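# Hang marquee roof eyelets onto four post spikes

## Task

Using six table-mounted arms (scene frame, metres, heading in degrees counter-clockwise from +x: arm1 at x=+0.29 y=+0.65 z=+0.72 facing -102; arm2 at x=-0.22 y=+0.65 z=+0.72 facing -85; arm3 at x=-0.31 y=-0.65 z=+0.72 facing +99; arm4 at x=+0.24 y=-0.65 z=+0.72 facing +83; arm5 at x=-0.70 y=-0.07 z=+0.72 facing +8; arm6 at x=+0.70 y=+0.08 z=+0.72 facing +166), put the marquee roof up. Each post's spike must pass through one corner eyelet, with the eyelet pushed fully down, and the knobs must face up. The middle of the roof must hang freely. At the end every gripper must have released the roof and every arm must be clear of it, and the result has to stay in place with no robot support. Nothing else on the table may be shifted, tilted or knocked over.

## Robot and tools

Robots: six identical i2rt Big YAM arms named arm1 to arm6. Each has six revolute joints, a two-finger gripper and a wrist camera (armN_cam_wrist). Two fixed room cameras also exist: cam_high and cam_low. The hand reaches roughly 1.0 m from the joint-1 axis. With joints 1 and 6 at 0 and the hand level and pointing forward, the wrist camera rides on top of the hand looking toward the fingertips.

Frame: one shared scene frame, origin on the floor, +z up, lengths in metres. The hand point is midway between the fingertips; the hand's z axis runs along the fingers and its y axis is the direction the fingers open and close. No result prints where the arm feet really are; the goal gives approximate foot positions and headings.

execute_actions: argument actions is a list holding one action or nothing. An action is an object keyed by arm name; each present arm holds {"joints": {...}}. Every value is an absolute target, not an offset. Keys and ranges: joint1_rad -2.879 to 2.879 (rotation about the foot, positive counter-clockwise seen from above, 0 points the arm along its foot's heading); joint2_rad 0 to 3.141 (shoulder; 0 has the upper arm roughly level pointing back, larger values lift it and carry it forward); joint3_rad 0 to 3.019 (elbow; 0 is fully folded, larger opens it); joint4_rad -1.692 to 1.57 (hand pitch, positive tips fingers up); joint5_rad -1.57 to 1.57 (sideways hand swing, positive toward the arm's right); joint6_rad -2.094 to 2.094 (hand roll, positive clockwise viewed from behind the hand); gripper_m 0 to 0.093 (fingertip separation in metres; grip force tops out near 50 to 62 N per pad, less on some units). Done-tolerances: ±0.045, ±0.14, ±0.09, ±0.055, ±0.03, ±0.035 rad for joints 1 to 6 and ±0.003 m for the gripper. All listed motions start at once and may finish at different moments; joints move at different speeds so the hand can take a wide path. One action runs at most 15 s. Anything you omit keeps its previous target and may still be pushing. An unknown key or out-of-range number rejects the whole call with no motion. Optional cameras: a list of camera names or "all"; omitted, null or ["all"] gives every camera, [] gives none. An empty actions list just reports state and images.

wait: seconds from 0 to 10; commands nothing new and returns the same report as an empty execute_actions.

zoom_image: camera (one of the eight names) and region [x0, y0, x1, y1] in pixels, origin at top-left, no larger than 504 by 504; works only on a camera whose full image came back in the latest result.

finished_scene: scene is the integer number of the current scene. It ends that scene irreversibly once the last command has been held, reports whether the task succeeded, and supplies the next task. Replying with no tool call ends everything. If resuming from a summary, first send an empty execute_actions to learn the current scene and task.

Reading results: the pictures line gives the camera order of the images. joint_status gives how each commanded joint ended: off_target (stopped short and may still push), contact_stop or time_out (target dropped, joint holds where it stopped; a timed-out joint may keep a nearby target, within 0.375, 0.375, 0.113, 0.225, 0.075, 0.3 rad for joints 1 to 6, and keep pushing, shown under on_its_own), not_followed (a self/inter-arm clearance check withheld that arm's joint targets, usually with a cause: line; the gripper part still runs, and withheld targets may be retried on later actions). on_its_own lists uncommanded behaviour; "held at" is a joint's current target, not its position. To stop a push, command the reported position. A joint carrying weight sags. Tiny target changes may produce no motion. MOTOR HOT appears at 85 °C; at 100 °C an OVER-TEMPERATURE FAULT drops that whole arm until it cools, and its unreached keys read limit_stop_at_motor_heat (resend them). Heat builds while holding loads, even during your thinking, and partly carries into later scenes.

Cameras: wrist cameras are fisheye 504x504; cam_high and cam_low are pinhole+radial 896x504. Each has OpenCV-style K, distortion D and T_world_to_cam (scene frame to camera). Room cameras may be off by up to about 2.3 degrees and 9 mm; wrist camera poses come from reported joints and inherit their errors.

Cautions: the arms keep pushing on contact and can push hard; never squeeze two robots together (that fails and ends the run) and avoid arm-to-arm hits, since the clearance check can react late and ignores fingers, gripper housings and wrist cameras. Objects touching robots are fine. Arms do not wait for each other. Do not drop, slam or shove things; knocking a rigid object out of the work area fails the task. Loose objects may occasionally be nudged by outside forces. The simulation keeps running while you think, holding the last command. Robot motion time matters, so keep motions efficient.

Each tool is called after ">>>" by a JSON object that holds its "api" and its "payload", one argument or row to a line.

## Session

>>> {"api": "execute_actions", "payload": {
  "actions": []
}}

Scene clock: 0.00 s.
arm1.joint_positions: joint1_rad=+0.257 joint2_rad=+0.413 joint3_rad=+0.552 joint4_rad=-1.252 joint5_rad=+0.204 joint6_rad=-0.384 gripper_m=+0.095
arm1.joint_status: not commanded
arm1.hand: x=+0.2727 y=+0.4590 z=+0.9414 quat_wxyz=(-0.054, -0.523, -0.817, +0.239) (m; scene frame)
arm2.joint_positions: joint1_rad=-0.357 joint2_rad=+0.519 joint3_rad=+0.405 joint4_rad=-0.989 joint5_rad=-0.262 joint6_rad=+0.293 gripper_m=+0.094
arm2.joint_status: not commanded
arm2.hand: x=-0.2397 y=+0.4331 z=+0.9350 quat_wxyz=(-0.256, -0.834, -0.482, +0.074) (m; scene frame)
arm3.joint_positions: joint1_rad=+0.117 joint2_rad=+0.333 joint3_rad=+0.661 joint4_rad=-1.408 joint5_rad=+0.301 joint6_rad=+0.513 gripper_m=+0.095
arm3.joint_status: not commanded
arm3.hand: x=-0.3024 y=-0.4832 z=+0.9746 quat_wxyz=(-0.228, +0.561, -0.778, -0.167) (m; scene frame)
arm4.joint_positions: joint1_rad=-0.201 joint2_rad=+0.473 joint3_rad=+0.473 joint4_rad=-1.093 joint5_rad=-0.142 joint6_rad=-0.533 gripper_m=+0.094
arm4.joint_status: not commanded
arm4.hand: x=+0.2789 y=-0.4437 z=+0.9236 quat_wxyz=(-0.197, +0.772, -0.584, -0.158) (m; scene frame)
arm5.joint_positions: joint1_rad=+0.396 joint2_rad=+0.404 joint3_rad=+0.603 joint4_rad=-1.295 joint5_rad=+0.099 joint6_rad=+0.239 gripper_m=+0.095
arm5.joint_status: not commanded
arm5.hand: x=-0.5349 y=+0.0145 z=+0.9299 quat_wxyz=(-0.241, +0.145, -0.959, -0.048) (m; scene frame)
arm6.joint_positions: joint1_rad=-0.302 joint2_rad=+0.499 joint3_rad=+0.439 joint4_rad=-1.058 joint5_rad=-0.311 joint6_rad=-0.197 gripper_m=+0.094
arm6.joint_status: not commanded
arm6.hand: x=+0.4948 y=+0.1463 z=+0.9510 quat_wxyz=(+0.058, +0.955, -0.141, -0.254) (m; scene frame)
pictures: arm1_cam_wrist, arm2_cam_wrist, arm3_cam_wrist, arm4_cam_wrist, arm5_cam_wrist, arm6_cam_wrist, cam_high, cam_low
Images, in order (width x height): arm1_cam_wrist 504x504, arm2_cam_wrist 504x504, arm3_cam_wrist 504x504, arm4_cam_wrist 504x504, arm5_cam_wrist 504x504, arm6_cam_wrist 504x504, cam_high 896x504, cam_low 896x504.

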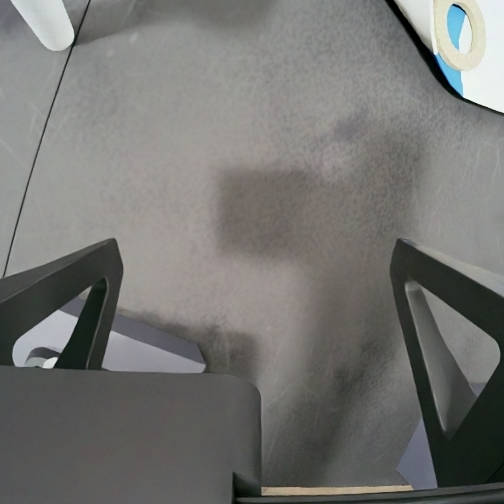

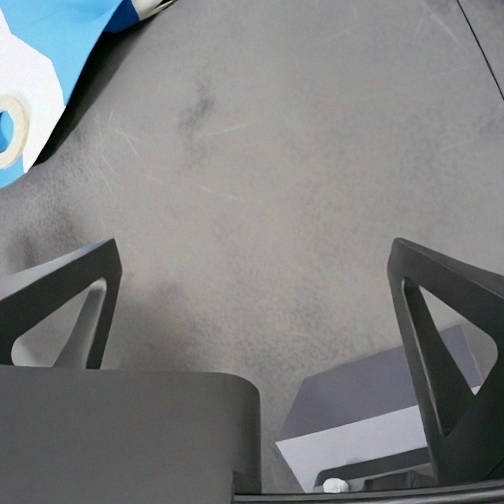

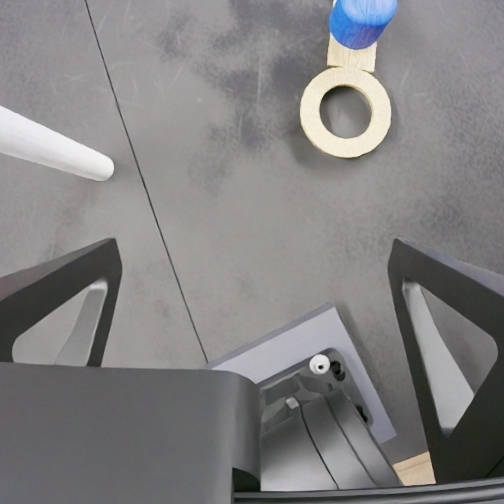

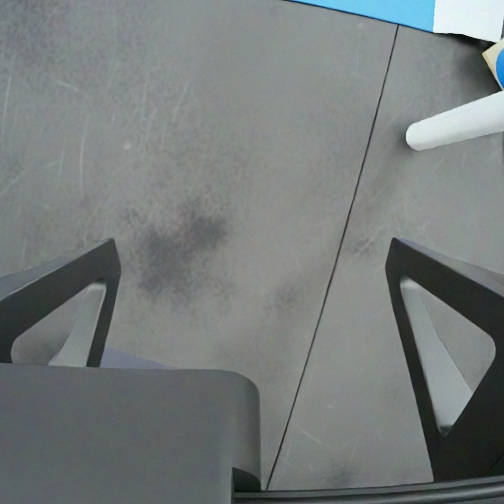

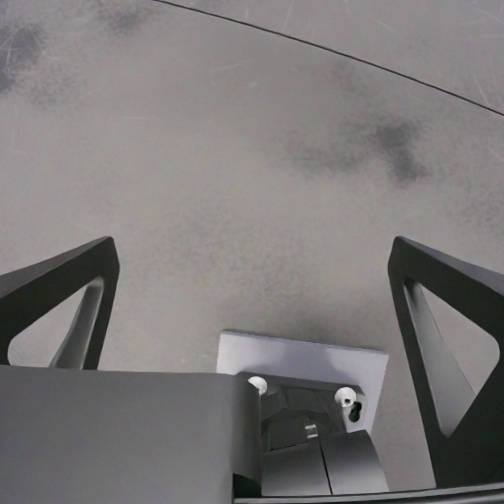

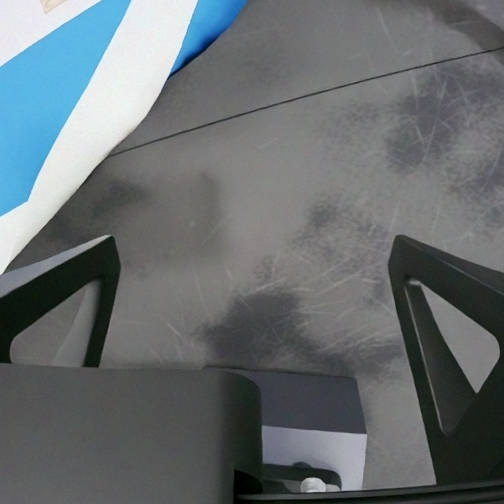

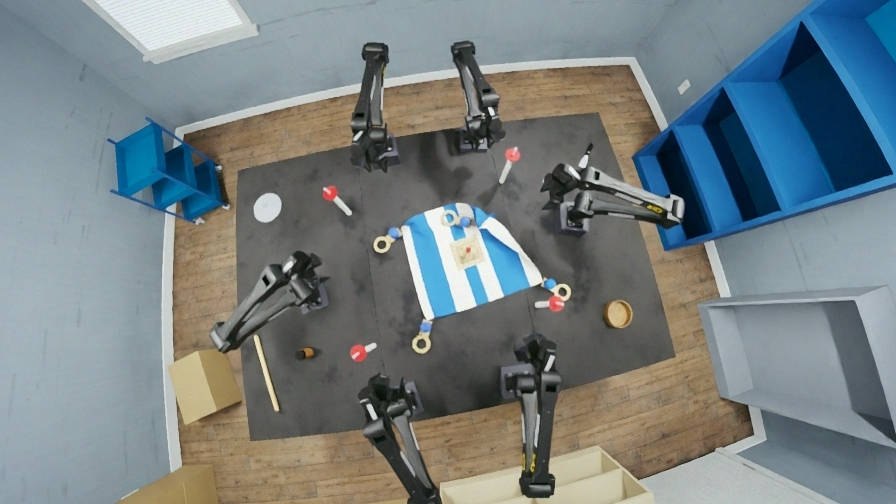

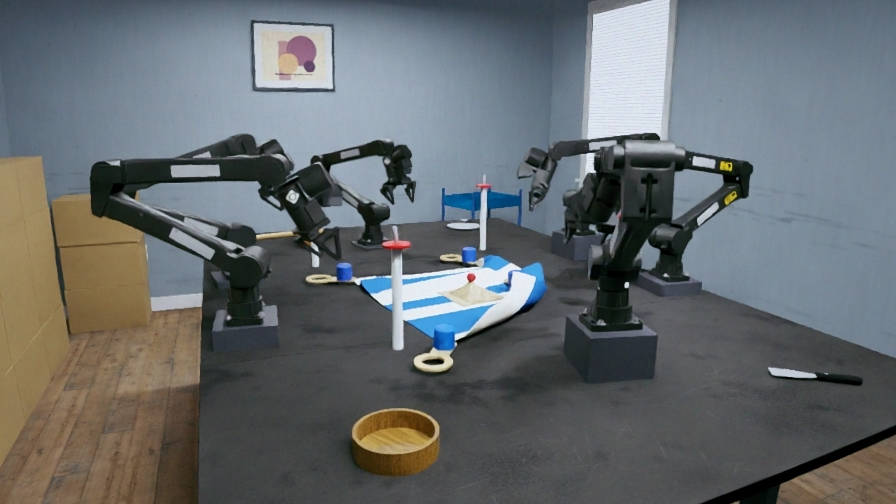

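>>> {"api": "zoom_image", "payload": {
  "camera": "cam_high",
  "region": [300, 130, 620, 380]
}}

Region (300, 130, 620, 380) of cam_high's 896x504 image, scaled by 1.575, with more detail than that image has; it fills the top 394 rows of this view, and the rest is white.

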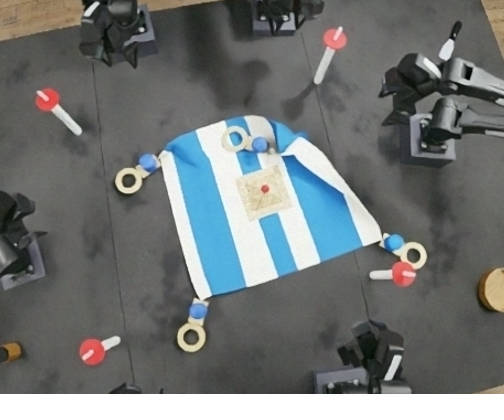

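>>> {"api": "execute_actions", "payload": {
  "actions": [
    {"arm1":{"joints":{"joint1_rad":-0.15,"joint2_rad":1.2,"joint3_rad":1.0,"joint4_rad":-1.37,"joint5_rad":0,"joint6_rad":0}},"arm2":{"joints":{"joint1_rad":-0.1,"joint2_rad":1.4,"joint3_rad":1.2,"joint4_rad":-1.37,"joint5_rad":0,"joint6_rad":0}},"arm3":{"joints":{"joint1_rad":-0.58,"joint2_rad":1.0,"joint3_rad":0.8,"joint4_rad":-1.37,"joint5_rad":0,"joint6_rad":0}},"arm6":{"joints":{"joint1_rad":1.33,"joint2_rad":1.2,"joint3_rad":1.2,"joint4_rad":-1.57,"joint5_rad":0,"joint6_rad":0}}}
  ],
  "cameras": ["cam_high","cam_low"]
}}

Scene clock: 3.63 s.
arm1.joint_positions: joint1_rad=-0.148 joint2_rad=+1.204 joint3_rad=+0.964 joint4_rad=-1.360 joint5_rad=+0.003 joint6_rad=-0.011 gripper_m=+0.095
arm1.joint_status: all done
arm1.hand: x=+0.1932 y=+0.3513 z=+0.9323 quat_wxyz=(+0.012, -0.805, -0.593, -0.012) (m; scene frame)
arm2.joint_positions: joint1_rad=-0.108 joint2_rad=+1.405 joint3_rad=+1.147 joint4_rad=-1.356 joint5_rad=-0.003 joint6_rad=+0.014 gripper_m=+0.094
arm2.joint_status: all done
arm2.hand: x=-0.2370 y=+0.2668 z=+0.9891 quat_wxyz=(+0.011, -0.727, -0.686, -0.014) (m; scene frame)
arm3.joint_positions: joint1_rad=-0.575 joint2_rad=+0.999 joint3_rad=+0.770 joint4_rad=-1.379 joint5_rad=+0.004 joint6_rad=+0.017 gripper_m=+0.095
arm3.joint_status: all done
arm3.hand: x=-0.2113 y=-0.4355 z=+0.8965 quat_wxyz=(+0.014, +0.535, -0.845, +0.010) (m; scene frame)
arm4.joint_positions: joint1_rad=-0.201 joint2_rad=+0.473 joint3_rad=+0.473 joint4_rad=-1.093 joint5_rad=-0.142 joint6_rad=-0.533 gripper_m=+0.094
arm4.joint_status: not commanded
arm4.hand: x=+0.2789 y=-0.4437 z=+0.9236 quat_wxyz=(-0.197, +0.772, -0.584, -0.158) (m; scene frame)
arm5.joint_positions: joint1_rad=+0.396 joint2_rad=+0.404 joint3_rad=+0.603 joint4_rad=-1.295 joint5_rad=+0.099 joint6_rad=+0.239 gripper_m=+0.095
arm5.joint_status: not commanded
arm5.hand: x=-0.5349 y=+0.0145 z=+0.9299 quat_wxyz=(-0.241, +0.145, -0.959, -0.048) (m; scene frame)
arm6.joint_positions: joint1_rad=+1.331 joint2_rad=+1.202 joint3_rad=+1.149 joint4_rad=-1.560 joint5_rad=-0.001 joint6_rad=-0.011 gripper_m=+0.094
arm6.joint_status: all done
arm6.hand: x=+0.5435 y=-0.2000 z=+1.0599 quat_wxyz=(-0.005, +0.856, +0.516, +0.025) (m; scene frame)
pictures: cam_high, cam_low
Images, in order (width x height): cam_high 896x504, cam_low 896x504.

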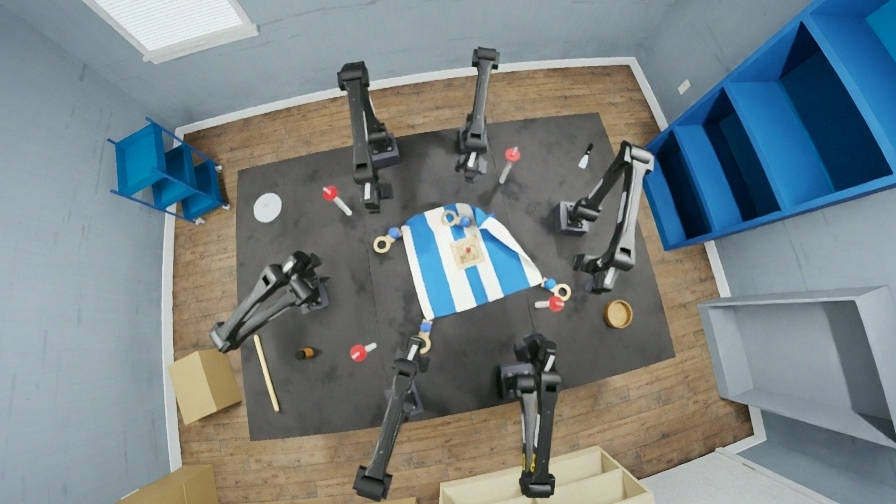

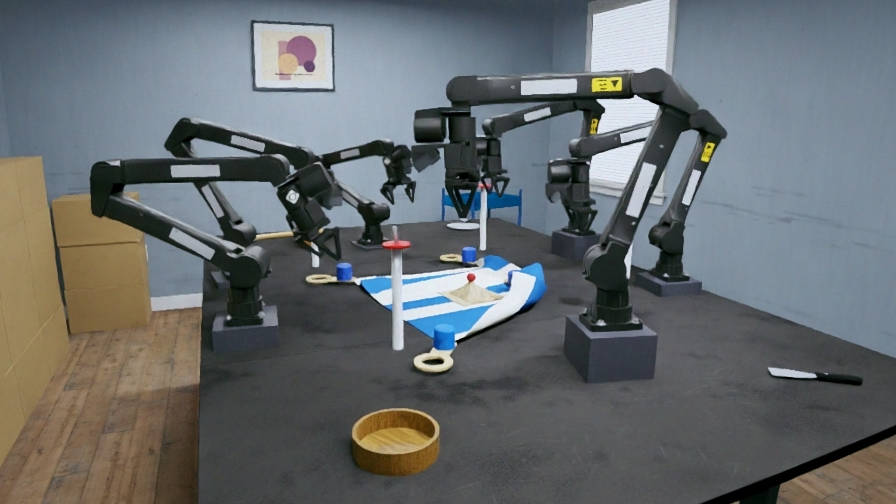

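>>> {"api": "execute_actions", "payload": {
  "actions": [
    {"arm1":{"joints":{"joint1_rad":-0.09,"joint2_rad":1.81,"joint3_rad":1.2,"joint4_rad":-0.93}},"arm2":{"joints":{"joint1_rad":-0.1,"joint2_rad":1.78,"joint3_rad":1.17,"joint4_rad":-0.93}},"arm3":{"joints":{"joint1_rad":-0.59,"joint2_rad":1.46,"joint3_rad":0.92,"joint4_rad":-0.99}},"arm6":{"joints":{"joint1_rad":1.29,"joint2_rad":1.5,"joint3_rad":0.95,"joint4_rad":-0.99}}}
  ],
  "cameras": ["arm1_cam_wrist","arm2_cam_wrist","arm3_cam_wrist","arm6_cam_wrist","cam_low"]
}}

Scene clock: 6.37 s.
arm1.joint_positions: joint1_rad=-0.090 joint2_rad=+1.810 joint3_rad=+1.184 joint4_rad=-0.944 joint5_rad=+0.001 joint6_rad=-0.010 gripper_m=+0.095
arm1.joint_status: all done
arm1.hand: x=+0.1675 y=+0.1784 z=+0.7725 quat_wxyz=(+0.002, -0.788, -0.616, -0.001) (m; scene frame)
arm2.joint_positions: joint1_rad=-0.108 joint2_rad=+1.790 joint3_rad=+1.147 joint4_rad=-0.945 joint5_rad=-0.003 joint6_rad=+0.014 gripper_m=+0.094
arm2.joint_status: all done
arm2.hand: x=-0.2408 y=+0.1787 z=+0.8278 quat_wxyz=(+0.002, -0.727, -0.686, -0.005) (m; scene frame)
arm3.joint_positions: joint1_rad=-0.578 joint2_rad=+1.464 joint3_rad=+0.896 joint4_rad=-1.003 joint5_rad=+0.004 joint6_rad=+0.017 gripper_m=+0.095
arm3.joint_status: all done
arm3.hand: x=-0.1547 y=-0.3132 z=+0.8067 quat_wxyz=(-0.002, +0.533, -0.846, +0.000) (m; scene frame)
arm4.joint_positions: joint1_rad=-0.201 joint2_rad=+0.473 joint3_rad=+0.473 joint4_rad=-1.093 joint5_rad=-0.142 joint6_rad=-0.533 gripper_m=+0.094
arm4.joint_status: not commanded
arm4.hand: x=+0.2789 y=-0.4437 z=+0.9236 quat_wxyz=(-0.197, +0.772, -0.584, -0.158) (m; scene frame)
arm5.joint_positions: joint1_rad=+0.396 joint2_rad=+0.404 joint3_rad=+0.603 joint4_rad=-1.295 joint5_rad=+0.099 joint6_rad=+0.239 gripper_m=+0.095
arm5.joint_status: not commanded
arm5.hand: x=-0.5349 y=+0.0145 z=+0.9299 quat_wxyz=(-0.241, +0.145, -0.959, -0.048) (m; scene frame)
arm6.joint_positions: joint1_rad=+1.302 joint2_rad=+1.482 joint3_rad=+0.948 joint4_rad=-1.005 joint5_rad=-0.005 joint6_rad=-0.030 gripper_m=+0.094
arm6.joint_status: all done
arm6.hand: x=+0.5017 y=-0.2592 z=+0.8908 quat_wxyz=(+0.015, +0.859, +0.511, -0.007) (m; scene frame)
pictures: arm1_cam_wrist, arm2_cam_wrist, arm3_cam_wrist, arm6_cam_wrist, cam_low
camera_calibration (this result's frames):
arm1_cam_wrist: T_world_to_cam=[[-0.97107, 0.238445, -0.0128964, 0.131271], [0.185973, 0.789048, 0.585507, -0.619657], [0.149787, 0.56617, -0.810565, 0.621441], [0, 0, 0, 1]] pos_world=[0.14963, 0.105797, 0.868225]
arm2_cam_wrist: T_world_to_cam=[[-0.998512, 0.0483718, -0.0251651, -0.226151], [0.0244115, 0.809264, 0.586938, -0.613272], [0.0487564, 0.58545, -0.809241, 0.694634], [0, 0, 0, 1]] pos_world=[-0.244712, 0.100565, 0.916388]
arm3_cam_wrist: T_world_to_cam=[[0.90287, -0.429876, 0.00576199, -0.00314934], [-0.3512, -0.729765, 0.586602, -0.753303], [-0.247961, -0.531649, -0.809855, 0.570512], [0, 0, 0, 1]] pos_world=[-0.120252, -0.247776, 0.90394]
arm6_cam_wrist: T_world_to_cam=[[-0.878957, 0.476264, -0.0246443, 0.585216], [0.382568, 0.735006, 0.559829, -0.49605], [0.28474, 0.482637, -0.828242, 0.845515], [0, 0, 0, 1]] pos_world=[0.463401, -0.322194, 0.992416]
Images, in order (width x height): arm1_cam_wrist 504x504, arm2_cam_wrist 504x504, arm3_cam_wrist 504x504, arm6_cam_wrist 504x504, cam_low 896x504.

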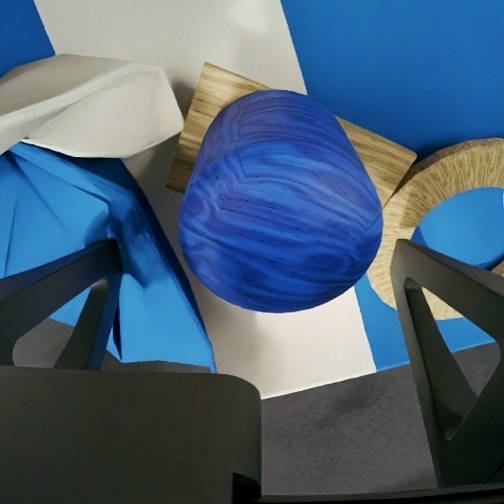

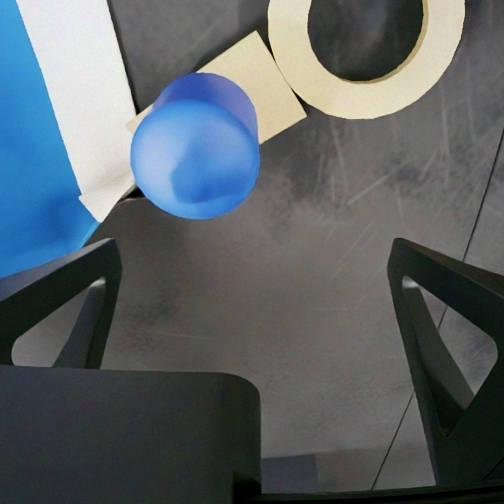

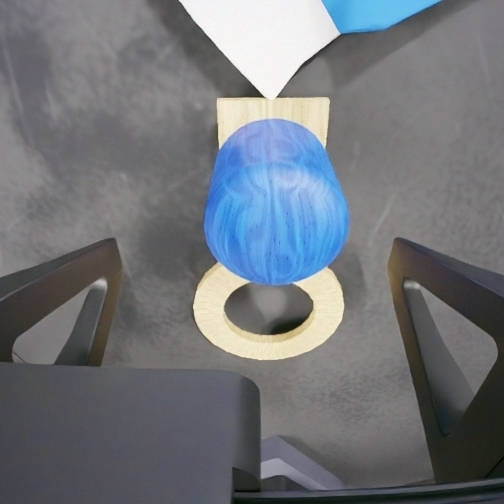

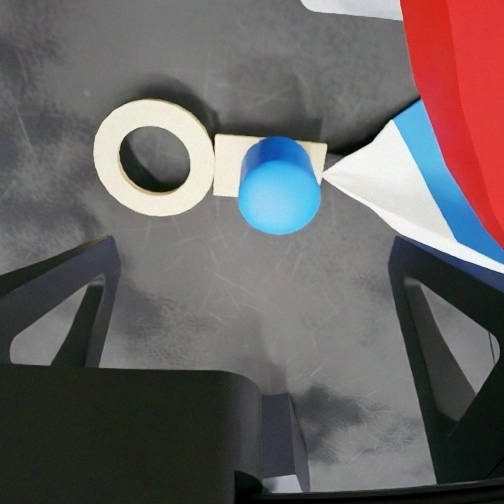

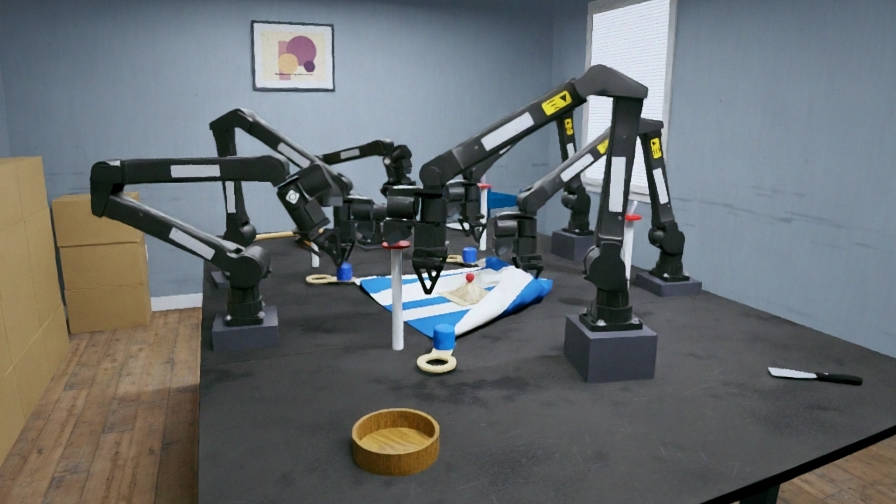

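>>> {"api": "execute_actions", "payload": {
  "actions": [
    {"arm1":{"joints":{"joint1_rad":-0.105,"joint6_rad":-1.2}},"arm2":{"joints":{"joint1_rad":-0.045,"joint6_rad":1.3}},"arm3":{"joints":{"joint1_rad":-0.625}},"arm6":{"joints":{"joint1_rad":1.25,"joint6_rad":1.57}}}
  ],
  "cameras": []
}}

>>> {"api": "execute_actions", "payload": {
  "actions": [
    {"arm1":{"joints":{"joint2_rad":1.87,"joint3_rad":1.195,"joint4_rad":-0.865}},"arm2":{"joints":{"joint2_rad":1.93,"joint3_rad":1.13,"joint4_rad":-0.735}},"arm3":{"joints":{"joint2_rad":1.53,"joint3_rad":0.83,"joint4_rad":-0.835}},"arm6":{"joints":{"joint2_rad":1.62,"joint3_rad":0.72,"joint4_rad":-0.645}}}
  ],
  "cameras": ["arm1_cam_wrist","arm2_cam_wrist","arm3_cam_wrist","arm6_cam_wrist","cam_low"]
}}

Scene clock: 12.10 s.
arm1.joint_positions: joint1_rad=-0.097 joint2_rad=+1.810 joint3_rad=+1.184 joint4_rad=-0.940 joint5_rad=-0.002 joint6_rad=-1.185 gripper_m=+0.095
arm1.joint_status: all done
arm1.hand: x=+0.1645 y=+0.1780 z=+0.7725 quat_wxyz=(+0.000, -0.317, -0.948, +0.001) (m; scene frame)
arm2.joint_positions: joint1_rad=-0.044 joint2_rad=+1.790 joint3_rad=+1.147 joint4_rad=-0.945 joint5_rad=-0.001 joint6_rad=+1.286 gripper_m=+0.094
arm2.joint_status: all done
arm2.hand: x=-0.2109 y=+0.1783 z=+0.8278 quat_wxyz=(+0.005, -0.988, -0.152, -0.002) (m; scene frame)
arm3.joint_positions: joint1_rad=-0.621 joint2_rad=+1.464 joint3_rad=+0.896 joint4_rad=-1.003 joint5_rad=+0.003 joint6_rad=+0.016 gripper_m=+0.095
arm3.joint_status: all done
arm3.hand: x=-0.1407 y=-0.3200 z=+0.8067 quat_wxyz=(-0.002, +0.516, -0.857, -0.001) (m; scene frame)
arm4.joint_positions: joint1_rad=-0.201 joint2_rad=+0.473 joint3_rad=+0.473 joint4_rad=-1.093 joint5_rad=-0.142 joint6_rad=-0.533 gripper_m=+0.094
arm4.joint_status: not commanded
arm4.hand: x=+0.2789 y=-0.4437 z=+0.9236 quat_wxyz=(-0.197, +0.772, -0.584, -0.158) (m; scene frame)
arm5.joint_positions: joint1_rad=+0.396 joint2_rad=+0.404 joint3_rad=+0.603 joint4_rad=-1.295 joint5_rad=+0.099 joint6_rad=+0.239 gripper_m=+0.095
arm5.joint_status: not commanded
arm5.hand: x=-0.5349 y=+0.0145 z=+0.9299 quat_wxyz=(-0.241, +0.145, -0.959, -0.048) (m; scene frame)
arm6.joint_positions: joint1_rad=+1.437 joint2_rad=+1.550 joint3_rad=+1.028 joint4_rad=-0.900 joint5_rad=-0.053 joint6_rad=+0.960 gripper_m=+0.094
arm6.joint_status: joint1_rad time_out (moved +0.135 of -0.052); joint6_rad time_out (moved +0.990 of +1.600)
arm6.on_its_own: joint1_rad reads +1.437 and still pushes toward +1.250 since a time_out; joint6_rad reads +0.960 and still pushes toward +1.304 since a time_out (your +1.570 is given up)
arm6.hand: x=+0.5353 y=-0.3384 z=+0.8951 quat_wxyz=(+0.080, +0.991, +0.110, -0.005) (m; scene frame)
pictures: none
No camera images: the call's "cameras" was empty. Leave "cameras" out to get every camera's image.

not run: a stop came earlier in this reply.

Arm 6 snagged the post likely.

>>> {"api": "execute_actions", "payload": {
  "actions": [
    {"arm6":{"joints":{"joint1_rad":1.44,"joint6_rad":0.96,"joint2_rad":1.3,"joint3_rad":1.1}}}
  ],
  "cameras": ["cam_high","cam_low"]
}}

Scene clock: 13.50 s.
arm1.joint_positions: joint1_rad=-0.097 joint2_rad=+1.810 joint3_rad=+1.184 joint4_rad=-0.940 joint5_rad=-0.002 joint6_rad=-1.185 gripper_m=+0.095
arm1.joint_status: not commanded
arm1.hand: x=+0.1645 y=+0.1780 z=+0.7725 quat_wxyz=(+0.000, -0.317, -0.948, +0.001) (m; scene frame)
arm2.joint_positions: joint1_rad=-0.044 joint2_rad=+1.790 joint3_rad=+1.147 joint4_rad=-0.945 joint5_rad=-0.001 joint6_rad=+1.286 gripper_m=+0.094
arm2.joint_status: not commanded
arm2.hand: x=-0.2109 y=+0.1783 z=+0.8278 quat_wxyz=(+0.005, -0.988, -0.152, -0.002) (m; scene frame)
arm3.joint_positions: joint1_rad=-0.621 joint2_rad=+1.464 joint3_rad=+0.896 joint4_rad=-1.003 joint5_rad=+0.003 joint6_rad=+0.016 gripper_m=+0.095
arm3.joint_status: not commanded
arm3.hand: x=-0.1407 y=-0.3200 z=+0.8067 quat_wxyz=(-0.002, +0.516, -0.857, -0.001) (m; scene frame)
arm4.joint_positions: joint1_rad=-0.201 joint2_rad=+0.473 joint3_rad=+0.473 joint4_rad=-1.093 joint5_rad=-0.142 joint6_rad=-0.533 gripper_m=+0.094
arm4.joint_status: not commanded
arm4.hand: x=+0.2789 y=-0.4437 z=+0.9236 quat_wxyz=(-0.197, +0.772, -0.584, -0.158) (m; scene frame)
arm5.joint_positions: joint1_rad=+0.396 joint2_rad=+0.404 joint3_rad=+0.603 joint4_rad=-1.295 joint5_rad=+0.099 joint6_rad=+0.239 gripper_m=+0.095
arm5.joint_status: not commanded
arm5.hand: x=-0.5349 y=+0.0145 z=+0.9299 quat_wxyz=(-0.241, +0.145, -0.959, -0.048) (m; scene frame)
arm6.joint_positions: joint1_rad=+1.433 joint2_rad=+1.283 joint3_rad=+1.071 joint4_rad=-0.981 joint5_rad=-0.003 joint6_rad=+0.971 gripper_m=+0.094
arm6.joint_status: all done
arm6.hand: x=+0.5259 y=-0.3291 z=+1.0219 quat_wxyz=(+0.168, +0.977, +0.099, -0.081) (m; scene frame)
pictures: cam_high, cam_low
Images, in order (width x height): cam_high 896x504, cam_low 896x504.

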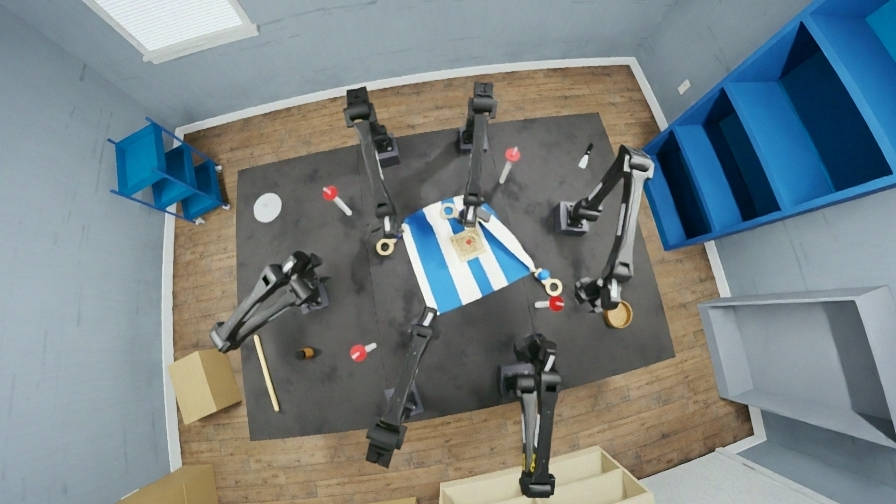

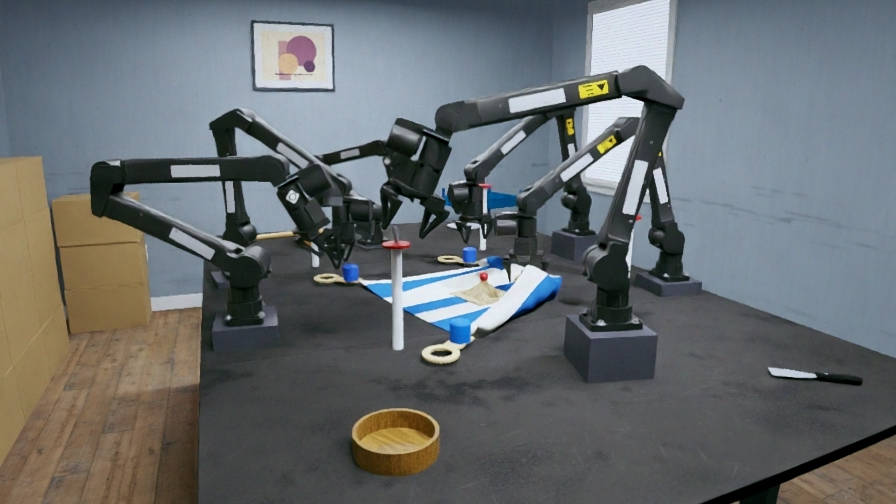

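>>> {"api": "execute_actions", "payload": {
  "actions": [
    {"arm6":{"joints":{"joint1_rad":1.1,"joint6_rad":0}}}
  ],
  "cameras": ["arm1_cam_wrist","arm2_cam_wrist","arm3_cam_wrist","arm6_cam_wrist"]
}}

Scene clock: 15.53 s.
arm1.joint_positions: joint1_rad=-0.097 joint2_rad=+1.810 joint3_rad=+1.184 joint4_rad=-0.940 joint5_rad=-0.002 joint6_rad=-1.185 gripper_m=+0.095
arm1.joint_status: not commanded
arm1.hand: x=+0.1645 y=+0.1780 z=+0.7725 quat_wxyz=(+0.000, -0.317, -0.948, +0.001) (m; scene frame)
arm2.joint_positions: joint1_rad=-0.044 joint2_rad=+1.790 joint3_rad=+1.147 joint4_rad=-0.945 joint5_rad=-0.001 joint6_rad=+1.286 gripper_m=+0.094
arm2.joint_status: not commanded
arm2.hand: x=-0.2109 y=+0.1783 z=+0.8278 quat_wxyz=(+0.005, -0.988, -0.152, -0.002) (m; scene frame)
arm3.joint_positions: joint1_rad=-0.621 joint2_rad=+1.464 joint3_rad=+0.896 joint4_rad=-1.003 joint5_rad=+0.003 joint6_rad=+0.016 gripper_m=+0.095
arm3.joint_status: not commanded
arm3.hand: x=-0.1407 y=-0.3200 z=+0.8067 quat_wxyz=(-0.002, +0.516, -0.857, -0.001) (m; scene frame)
arm4.joint_positions: joint1_rad=-0.201 joint2_rad=+0.473 joint3_rad=+0.473 joint4_rad=-1.093 joint5_rad=-0.142 joint6_rad=-0.533 gripper_m=+0.094
arm4.joint_status: not commanded
arm4.hand: x=+0.2789 y=-0.4437 z=+0.9236 quat_wxyz=(-0.197, +0.772, -0.584, -0.158) (m; scene frame)
arm5.joint_positions: joint1_rad=+0.396 joint2_rad=+0.404 joint3_rad=+0.603 joint4_rad=-1.295 joint5_rad=+0.099 joint6_rad=+0.239 gripper_m=+0.095
arm5.joint_status: not commanded
arm5.hand: x=-0.5349 y=+0.0145 z=+0.9299 quat_wxyz=(-0.241, +0.145, -0.959, -0.048) (m; scene frame)
arm6.joint_positions: joint1_rad=+1.093 joint2_rad=+1.283 joint3_rad=+1.071 joint4_rad=-0.981 joint5_rad=-0.002 joint6_rad=+0.011 gripper_m=+0.095
arm6.joint_status: all done
arm6.hand: x=+0.3987 y=-0.2483 z=+1.0198 quat_wxyz=(+0.082, +0.901, +0.392, -0.165) (m; scene frame)
pictures: arm1_cam_wrist, arm2_cam_wrist, arm3_cam_wrist, arm6_cam_wrist
camera_calibration (this result's frames):
arm1_cam_wrist: T_world_to_cam=[[-0.599283, -0.800416, -0.0139098, 0.253029], [-0.655721, 0.480832, 0.582091, -0.422832], [-0.459227, 0.357958, -0.813005, 0.761241], [0, 0, 0, 1]] pos_world=[0.223958, 0.133347, 0.868539]
arm2_cam_wrist: T_world_to_cam=[[-0.309586, 0.95078, -0.0132, -0.221818], [0.770176, 0.258872, 0.582936, -0.354939], [0.557661, 0.170303, -0.812411, 0.877411], [0, 0, 0, 1]] pos_world=[-0.284604, 0.153359, 0.916797]
arm3_cam_wrist: T_world_to_cam=[[0.884048, -0.467372, 0.00485628, -0.0326466], [-0.381003, -0.714582, 0.586694, -0.752743], [-0.270734, -0.520516, -0.809794, 0.570644], [0, 0, 0, 1]] pos_world=[-0.103443, -0.256125, 0.903893]
arm6_cam_wrist: T_world_to_cam=[[-0.735844, 0.676717, -0.0242583, 0.484963], [0.651298, 0.7171, 0.248152, -0.330658], [0.185324, 0.166802, -0.968417, 1.08057], [0, 0, 0, 1]] pos_world=[0.371957, -0.27131, 1.14026]
Images, in order (width x height): arm1_cam_wrist 504x504, arm2_cam_wrist 504x504, arm3_cam_wrist 504x504, arm6_cam_wrist 504x504.

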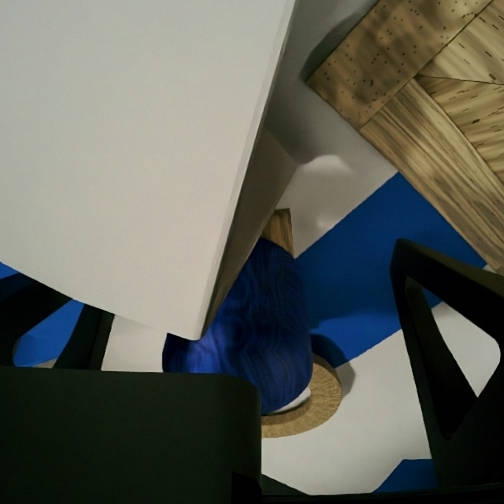

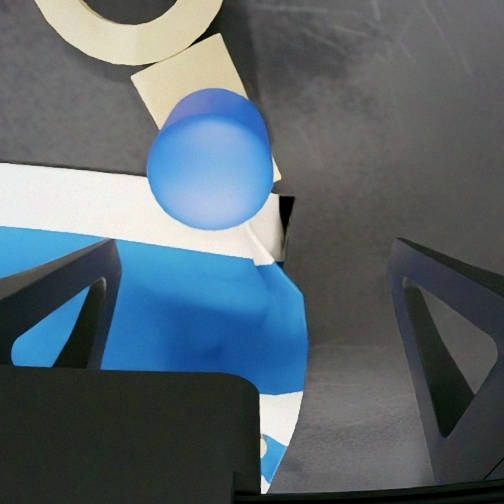

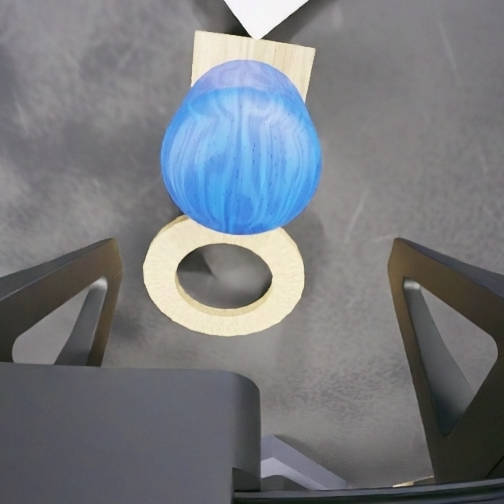

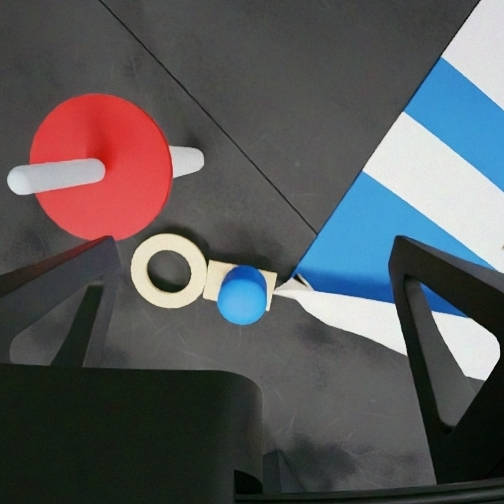

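>>> {"api": "execute_actions", "payload": {
  "actions": [
    {"arm1":{"joints":{"joint2_rad":1.7,"joint3_rad":1.25,"joint4_rad":-1.1,"joint6_rad":0}},"arm2":{"joints":{"joint1_rad":-0.06,"joint2_rad":1.94,"joint3_rad":1.14,"joint4_rad":-0.735}},"arm3":{"joints":{"joint2_rad":1.6,"joint3_rad":0.9,"joint4_rad":-0.83}},"arm6":{"joints":{"joint1_rad":1.135,"joint6_rad":1.57}}}
  ],
  "cameras": []
}}

>>> {"api": "execute_actions", "payload": {
  "actions": [
    {"arm6":{"joints":{"joint2_rad":1.56,"joint3_rad":0.68,"joint4_rad":-0.655}}}
  ],
  "cameras": ["arm1_cam_wrist","arm2_cam_wrist","arm3_cam_wrist","arm6_cam_wrist"]
}}

Scene clock: 18.63 s.
arm1.joint_positions: joint1_rad=-0.097 joint2_rad=+1.695 joint3_rad=+1.212 joint4_rad=-1.089 joint5_rad=-0.002 joint6_rad=-0.011 gripper_m=+0.095
arm1.joint_status: all done
arm1.hand: x=+0.1682 y=+0.1914 z=+0.8345 quat_wxyz=(+0.001, -0.789, -0.614, -0.002) (m; scene frame)
arm2.joint_positions: joint1_rad=-0.047 joint2_rad=+1.952 joint3_rad=+1.132 joint4_rad=-0.750 joint5_rad=-0.001 joint6_rad=+1.286 gripper_m=+0.094
arm2.joint_status: all done
arm2.hand: x=-0.2121 y=+0.1632 z=+0.7493 quat_wxyz=(-0.004, -0.989, -0.150, +0.000) (m; scene frame)
arm3.joint_positions: joint1_rad=-0.621 joint2_rad=+1.603 joint3_rad=+0.896 joint4_rad=-0.844 joint5_rad=+0.003 joint6_rad=+0.016 gripper_m=+0.095
arm3.joint_status: all done
arm3.hand: x=-0.1288 y=-0.2963 z=+0.7568 quat_wxyz=(-0.010, +0.516, -0.857, -0.006) (m; scene frame)
arm4.joint_positions: joint1_rad=-0.201 joint2_rad=+0.473 joint3_rad=+0.473 joint4_rad=-1.093 joint5_rad=-0.142 joint6_rad=-0.533 gripper_m=+0.094
arm4.joint_status: not commanded
arm4.hand: x=+0.2789 y=-0.4437 z=+0.9236 quat_wxyz=(-0.197, +0.772, -0.584, -0.158) (m; scene frame)
arm5.joint_positions: joint1_rad=+0.396 joint2_rad=+0.404 joint3_rad=+0.603 joint4_rad=-1.295 joint5_rad=+0.099 joint6_rad=+0.239 gripper_m=+0.095
arm5.joint_status: not commanded
arm5.hand: x=-0.5349 y=+0.0145 z=+0.9299 quat_wxyz=(-0.241, +0.145, -0.959, -0.048) (m; scene frame)
arm6.joint_positions: joint1_rad=+1.135 joint2_rad=+1.283 joint3_rad=+1.071 joint4_rad=-0.981 joint5_rad=-0.002 joint6_rad=+1.559 gripper_m=+0.095
arm6.joint_status: all done
arm6.hand: x=+0.4128 y=-0.2605 z=+1.0200 quat_wxyz=(+0.175, +0.926, -0.330, -0.057) (m; scene frame)
pictures: none
No camera images: the call's "cameras" was empty. Leave "cameras" out to get every camera's image.

Scene clock: 19.83 s.
arm1.joint_positions: joint1_rad=-0.097 joint2_rad=+1.695 joint3_rad=+1.212 joint4_rad=-1.089 joint5_rad=-0.002 joint6_rad=-0.011 gripper_m=+0.095
arm1.joint_status: not commanded
arm1.hand: x=+0.1682 y=+0.1914 z=+0.8345 quat_wxyz=(+0.001, -0.789, -0.614, -0.002) (m; scene frame)
arm2.joint_positions: joint1_rad=-0.047 joint2_rad=+1.952 joint3_rad=+1.132 joint4_rad=-0.750 joint5_rad=-0.001 joint6_rad=+1.286 gripper_m=+0.094
arm2.joint_status: not commanded
arm2.hand: x=-0.2121 y=+0.1632 z=+0.7493 quat_wxyz=(-0.004, -0.989, -0.150, +0.000) (m; scene frame)
arm3.joint_positions: joint1_rad=-0.621 joint2_rad=+1.603 joint3_rad=+0.896 joint4_rad=-0.844 joint5_rad=+0.003 joint6_rad=+0.016 gripper_m=+0.095
arm3.joint_status: not commanded
arm3.hand: x=-0.1288 y=-0.2963 z=+0.7568 quat_wxyz=(-0.010, +0.516, -0.857, -0.006) (m; scene frame)
arm4.joint_positions: joint1_rad=-0.201 joint2_rad=+0.473 joint3_rad=+0.473 joint4_rad=-1.093 joint5_rad=-0.142 joint6_rad=-0.533 gripper_m=+0.094
arm4.joint_status: not commanded
arm4.hand: x=+0.2789 y=-0.4437 z=+0.9236 quat_wxyz=(-0.197, +0.772, -0.584, -0.158) (m; scene frame)
arm5.joint_positions: joint1_rad=+0.396 joint2_rad=+0.404 joint3_rad=+0.603 joint4_rad=-1.295 joint5_rad=+0.099 joint6_rad=+0.239 gripper_m=+0.095
arm5.joint_status: not commanded
arm5.hand: x=-0.5349 y=+0.0145 z=+0.9299 quat_wxyz=(-0.241, +0.145, -0.959, -0.048) (m; scene frame)
arm6.joint_positions: joint1_rad=+1.135 joint2_rad=+1.575 joint3_rad=+0.671 joint4_rad=-0.666 joint5_rad=+0.003 joint6_rad=+1.581 gripper_m=+0.095
arm6.joint_status: all done
arm6.hand: x=+0.4903 y=-0.1716 z=+0.7798 quat_wxyz=(-0.002, +0.939, -0.345, +0.006) (m; scene frame)
pictures: arm1_cam_wrist, arm2_cam_wrist, arm3_cam_wrist, arm6_cam_wrist
camera_calibration (this result's frames):
arm1_cam_wrist: T_world_to_cam=[[-0.969746, 0.243645, -0.0151775, 0.130316], [0.188739, 0.787737, 0.586385, -0.66734], [0.154826, 0.56578, -0.80989, 0.662927], [0, 0, 0, 1]] pos_world=[0.149688, 0.118868, 0.930194]
arm2_cam_wrist: T_world_to_cam=[[-0.306671, 0.951331, -0.0303559, -0.19546], [0.770776, 0.266926, 0.578493, -0.302177], [0.558441, 0.154009, -0.815122, 0.821649], [0, 0, 0, 1]] pos_world=[-0.285874, 0.140065, 0.838619]
arm3_cam_wrist: T_world_to_cam=[[0.883981, -0.467501, 0.0045399, -0.0316885], [-0.386444, -0.725179, 0.569892, -0.693069], [-0.263133, -0.505528, -0.821707, 0.560225], [0, 0, 0, 1]] pos_world=[-0.0924066, -0.234204, 0.855459]
arm6_cam_wrist: T_world_to_cam=[[0.647047, 0.762449, 0.00113238, -0.188438], [0.614996, -0.522789, 0.590314, -0.847524], [0.450677, -0.381265, -0.807173, 0.4685], [0, 0, 0, 1]] pos_world=[0.432011, -0.120779, 0.878679]
Images, in order (width x height): arm1_cam_wrist 504x504, arm2_cam_wrist 504x504, arm3_cam_wrist 504x504, arm6_cam_wrist 504x504.

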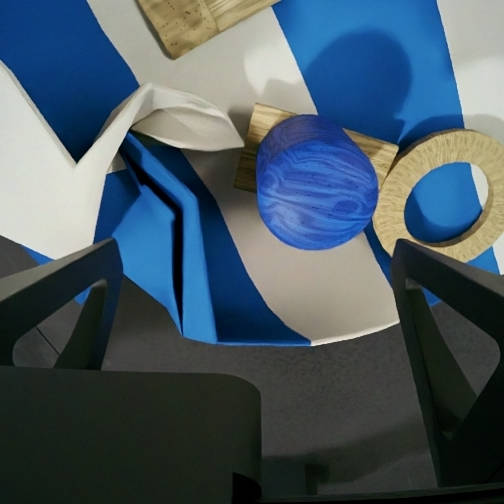

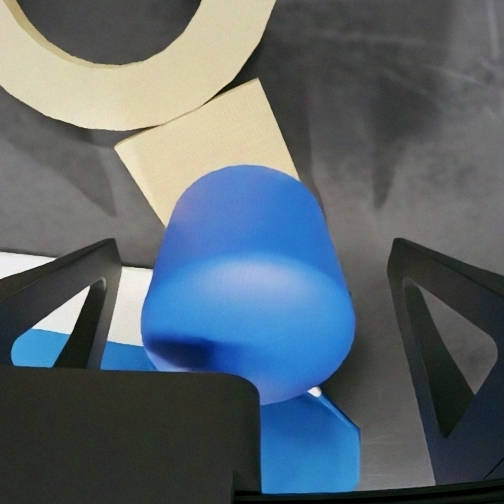

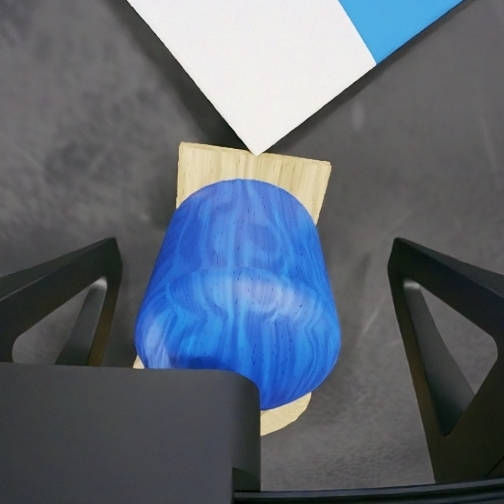

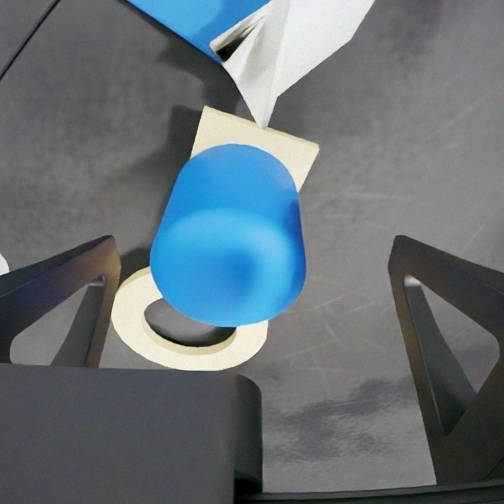

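>>> {"api": "execute_actions", "payload": {
  "actions": [
    {"arm1":{"joints":{"joint1_rad":-0.155,"joint6_rad":-1.25}},"arm2":{"joints":{"gripper_m":0}},"arm3":{"joints":{"gripper_m":0}},"arm6":{"joints":{"joint2_rad":1.61,"joint3_rad":0.65,"joint4_rad":-0.63}}}
  ],
  "cameras": []
}}

>>> {"api": "execute_actions", "payload": {
  "actions": [
    {"arm1":{"joints":{"joint2_rad":1.79,"joint3_rad":1.14,"joint4_rad":-0.89}},"arm6":{"joints":{"gripper_m":0}}}
  ],
  "cameras": ["arm1_cam_wrist","arm6_cam_wrist"]
}}

Scene clock: 22.30 s.
arm1.joint_positions: joint1_rad=-0.160 joint2_rad=+1.695 joint3_rad=+1.212 joint4_rad=-1.089 joint5_rad=-0.002 joint6_rad=-1.238 gripper_m=+0.095
arm1.joint_status: all done
arm1.hand: x=+0.1394 y=+0.2000 z=+0.8346 quat_wxyz=(+0.000, -0.322, -0.947, -0.002) (m; scene frame)
arm2.joint_positions: joint1_rad=-0.047 joint2_rad=+1.947 joint3_rad=+1.132 joint4_rad=-0.749 joint5_rad=-0.001 joint6_rad=+1.287 gripper_m=+0.048
arm2.joint_status: gripper_m off_target (ended at +0.048, target +0.000)
arm2.hand: x=-0.2121 y=+0.1618 z=+0.7516 quat_wxyz=(-0.008, -0.989, -0.150, +0.000) (m; scene frame)
arm3.joint_positions: joint1_rad=-0.621 joint2_rad=+1.603 joint3_rad=+0.896 joint4_rad=-0.842 joint5_rad=+0.001 joint6_rad=+0.016 gripper_m=+0.049
arm3.joint_status: gripper_m off_target (ended at +0.049, target +0.000)
arm3.hand: x=-0.1288 y=-0.2958 z=+0.7568 quat_wxyz=(-0.011, +0.516, -0.857, -0.007) (m; scene frame)
arm4.joint_positions: joint1_rad=-0.201 joint2_rad=+0.473 joint3_rad=+0.473 joint4_rad=-1.093 joint5_rad=-0.142 joint6_rad=-0.533 gripper_m=+0.094
arm4.joint_status: not commanded
arm4.hand: x=+0.2789 y=-0.4437 z=+0.9236 quat_wxyz=(-0.197, +0.772, -0.584, -0.158) (m; scene frame)
arm5.joint_positions: joint1_rad=+0.396 joint2_rad=+0.404 joint3_rad=+0.603 joint4_rad=-1.295 joint5_rad=+0.099 joint6_rad=+0.239 gripper_m=+0.095
arm5.joint_status: not commanded
arm5.hand: x=-0.5349 y=+0.0145 z=+0.9299 quat_wxyz=(-0.241, +0.145, -0.959, -0.048) (m; scene frame)
arm6.joint_positions: joint1_rad=+1.135 joint2_rad=+1.590 joint3_rad=+0.659 joint4_rad=-0.641 joint5_rad=+0.003 joint6_rad=+1.581 gripper_m=+0.095
arm6.joint_status: all done
arm6.hand: x=+0.4924 y=-0.1693 z=+0.7723 quat_wxyz=(-0.003, +0.939, -0.344, +0.007) (m; scene frame)
pictures: none
No camera images: the call's "cameras" was empty. Leave "cameras" out to get every camera's image.

Scene clock: 23.33 s.
arm1.joint_positions: joint1_rad=-0.160 joint2_rad=+1.797 joint3_rad=+1.133 joint4_rad=-0.902 joint5_rad=-0.002 joint6_rad=-1.240 gripper_m=+0.095
arm1.joint_status: all done
arm1.hand: x=+0.1392 y=+0.1997 z=+0.7631 quat_wxyz=(+0.000, -0.321, -0.947, +0.000) (m; scene frame)
arm2.joint_positions: joint1_rad=-0.047 joint2_rad=+1.947 joint3_rad=+1.132 joint4_rad=-0.749 joint5_rad=-0.001 joint6_rad=+1.287 gripper_m=+0.048
arm2.joint_status: not commanded
arm2.hand: x=-0.2121 y=+0.1618 z=+0.7516 quat_wxyz=(-0.008, -0.989, -0.150, +0.000) (m; scene frame)
arm3.joint_positions: joint1_rad=-0.621 joint2_rad=+1.603 joint3_rad=+0.896 joint4_rad=-0.842 joint5_rad=+0.001 joint6_rad=+0.016 gripper_m=+0.049
arm3.joint_status: not commanded
arm3.hand: x=-0.1288 y=-0.2958 z=+0.7568 quat_wxyz=(-0.011, +0.516, -0.857, -0.007) (m; scene frame)
arm4.joint_positions: joint1_rad=-0.201 joint2_rad=+0.473 joint3_rad=+0.473 joint4_rad=-1.093 joint5_rad=-0.142 joint6_rad=-0.533 gripper_m=+0.094
arm4.joint_status: not commanded
arm4.hand: x=+0.2789 y=-0.4437 z=+0.9236 quat_wxyz=(-0.197, +0.772, -0.584, -0.158) (m; scene frame)
arm5.joint_positions: joint1_rad=+0.396 joint2_rad=+0.404 joint3_rad=+0.603 joint4_rad=-1.295 joint5_rad=+0.099 joint6_rad=+0.239 gripper_m=+0.095
arm5.joint_status: not commanded
arm5.hand: x=-0.5349 y=+0.0145 z=+0.9299 quat_wxyz=(-0.241, +0.145, -0.959, -0.048) (m; scene frame)
arm6.joint_positions: joint1_rad=+1.135 joint2_rad=+1.590 joint3_rad=+0.659 joint4_rad=-0.639 joint5_rad=+0.002 joint6_rad=+1.580 gripper_m=+0.048
arm6.joint_status: gripper_m off_target (ended at +0.048, target +0.000)
arm6.hand: x=+0.4922 y=-0.1698 z=+0.7722 quat_wxyz=(-0.001, +0.939, -0.344, +0.007) (m; scene frame)
pictures: arm1_cam_wrist, arm6_cam_wrist
camera_calibration (this result's frames):
arm1_cam_wrist: T_world_to_cam=[[-0.606589, -0.794891, -0.0140622, 0.255113], [-0.651167, 0.486609, 0.582403, -0.44645], [-0.456104, 0.362436, -0.812779, 0.732705], [0, 0, 0, 1]] pos_world=[0.198225, 0.154475, 0.859128]
arm6_cam_wrist: T_world_to_cam=[[0.646175, 0.763188, 0.00151206, -0.190863], [0.61493, -0.52182, 0.591241, -0.843787], [0.452017, -0.381115, -0.806494, 0.461064], [0, 0, 0, 1]] pos_world=[0.433792, -0.118922, 0.871015]
Images, in order (width x height): arm1_cam_wrist 504x504, arm6_cam_wrist 504x504.

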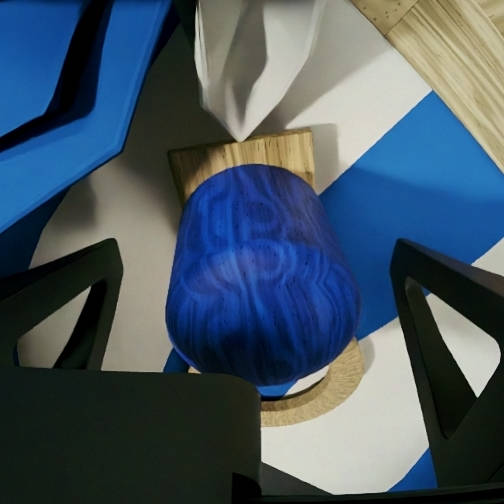

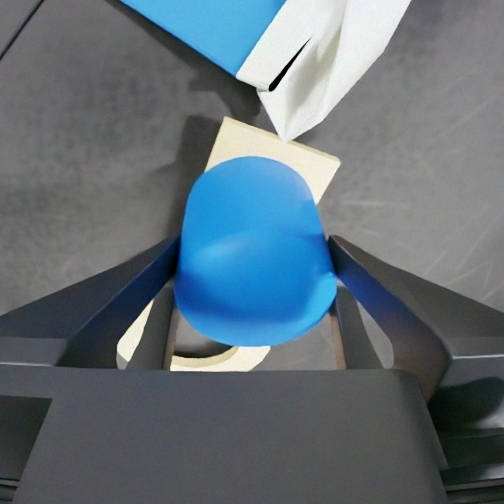

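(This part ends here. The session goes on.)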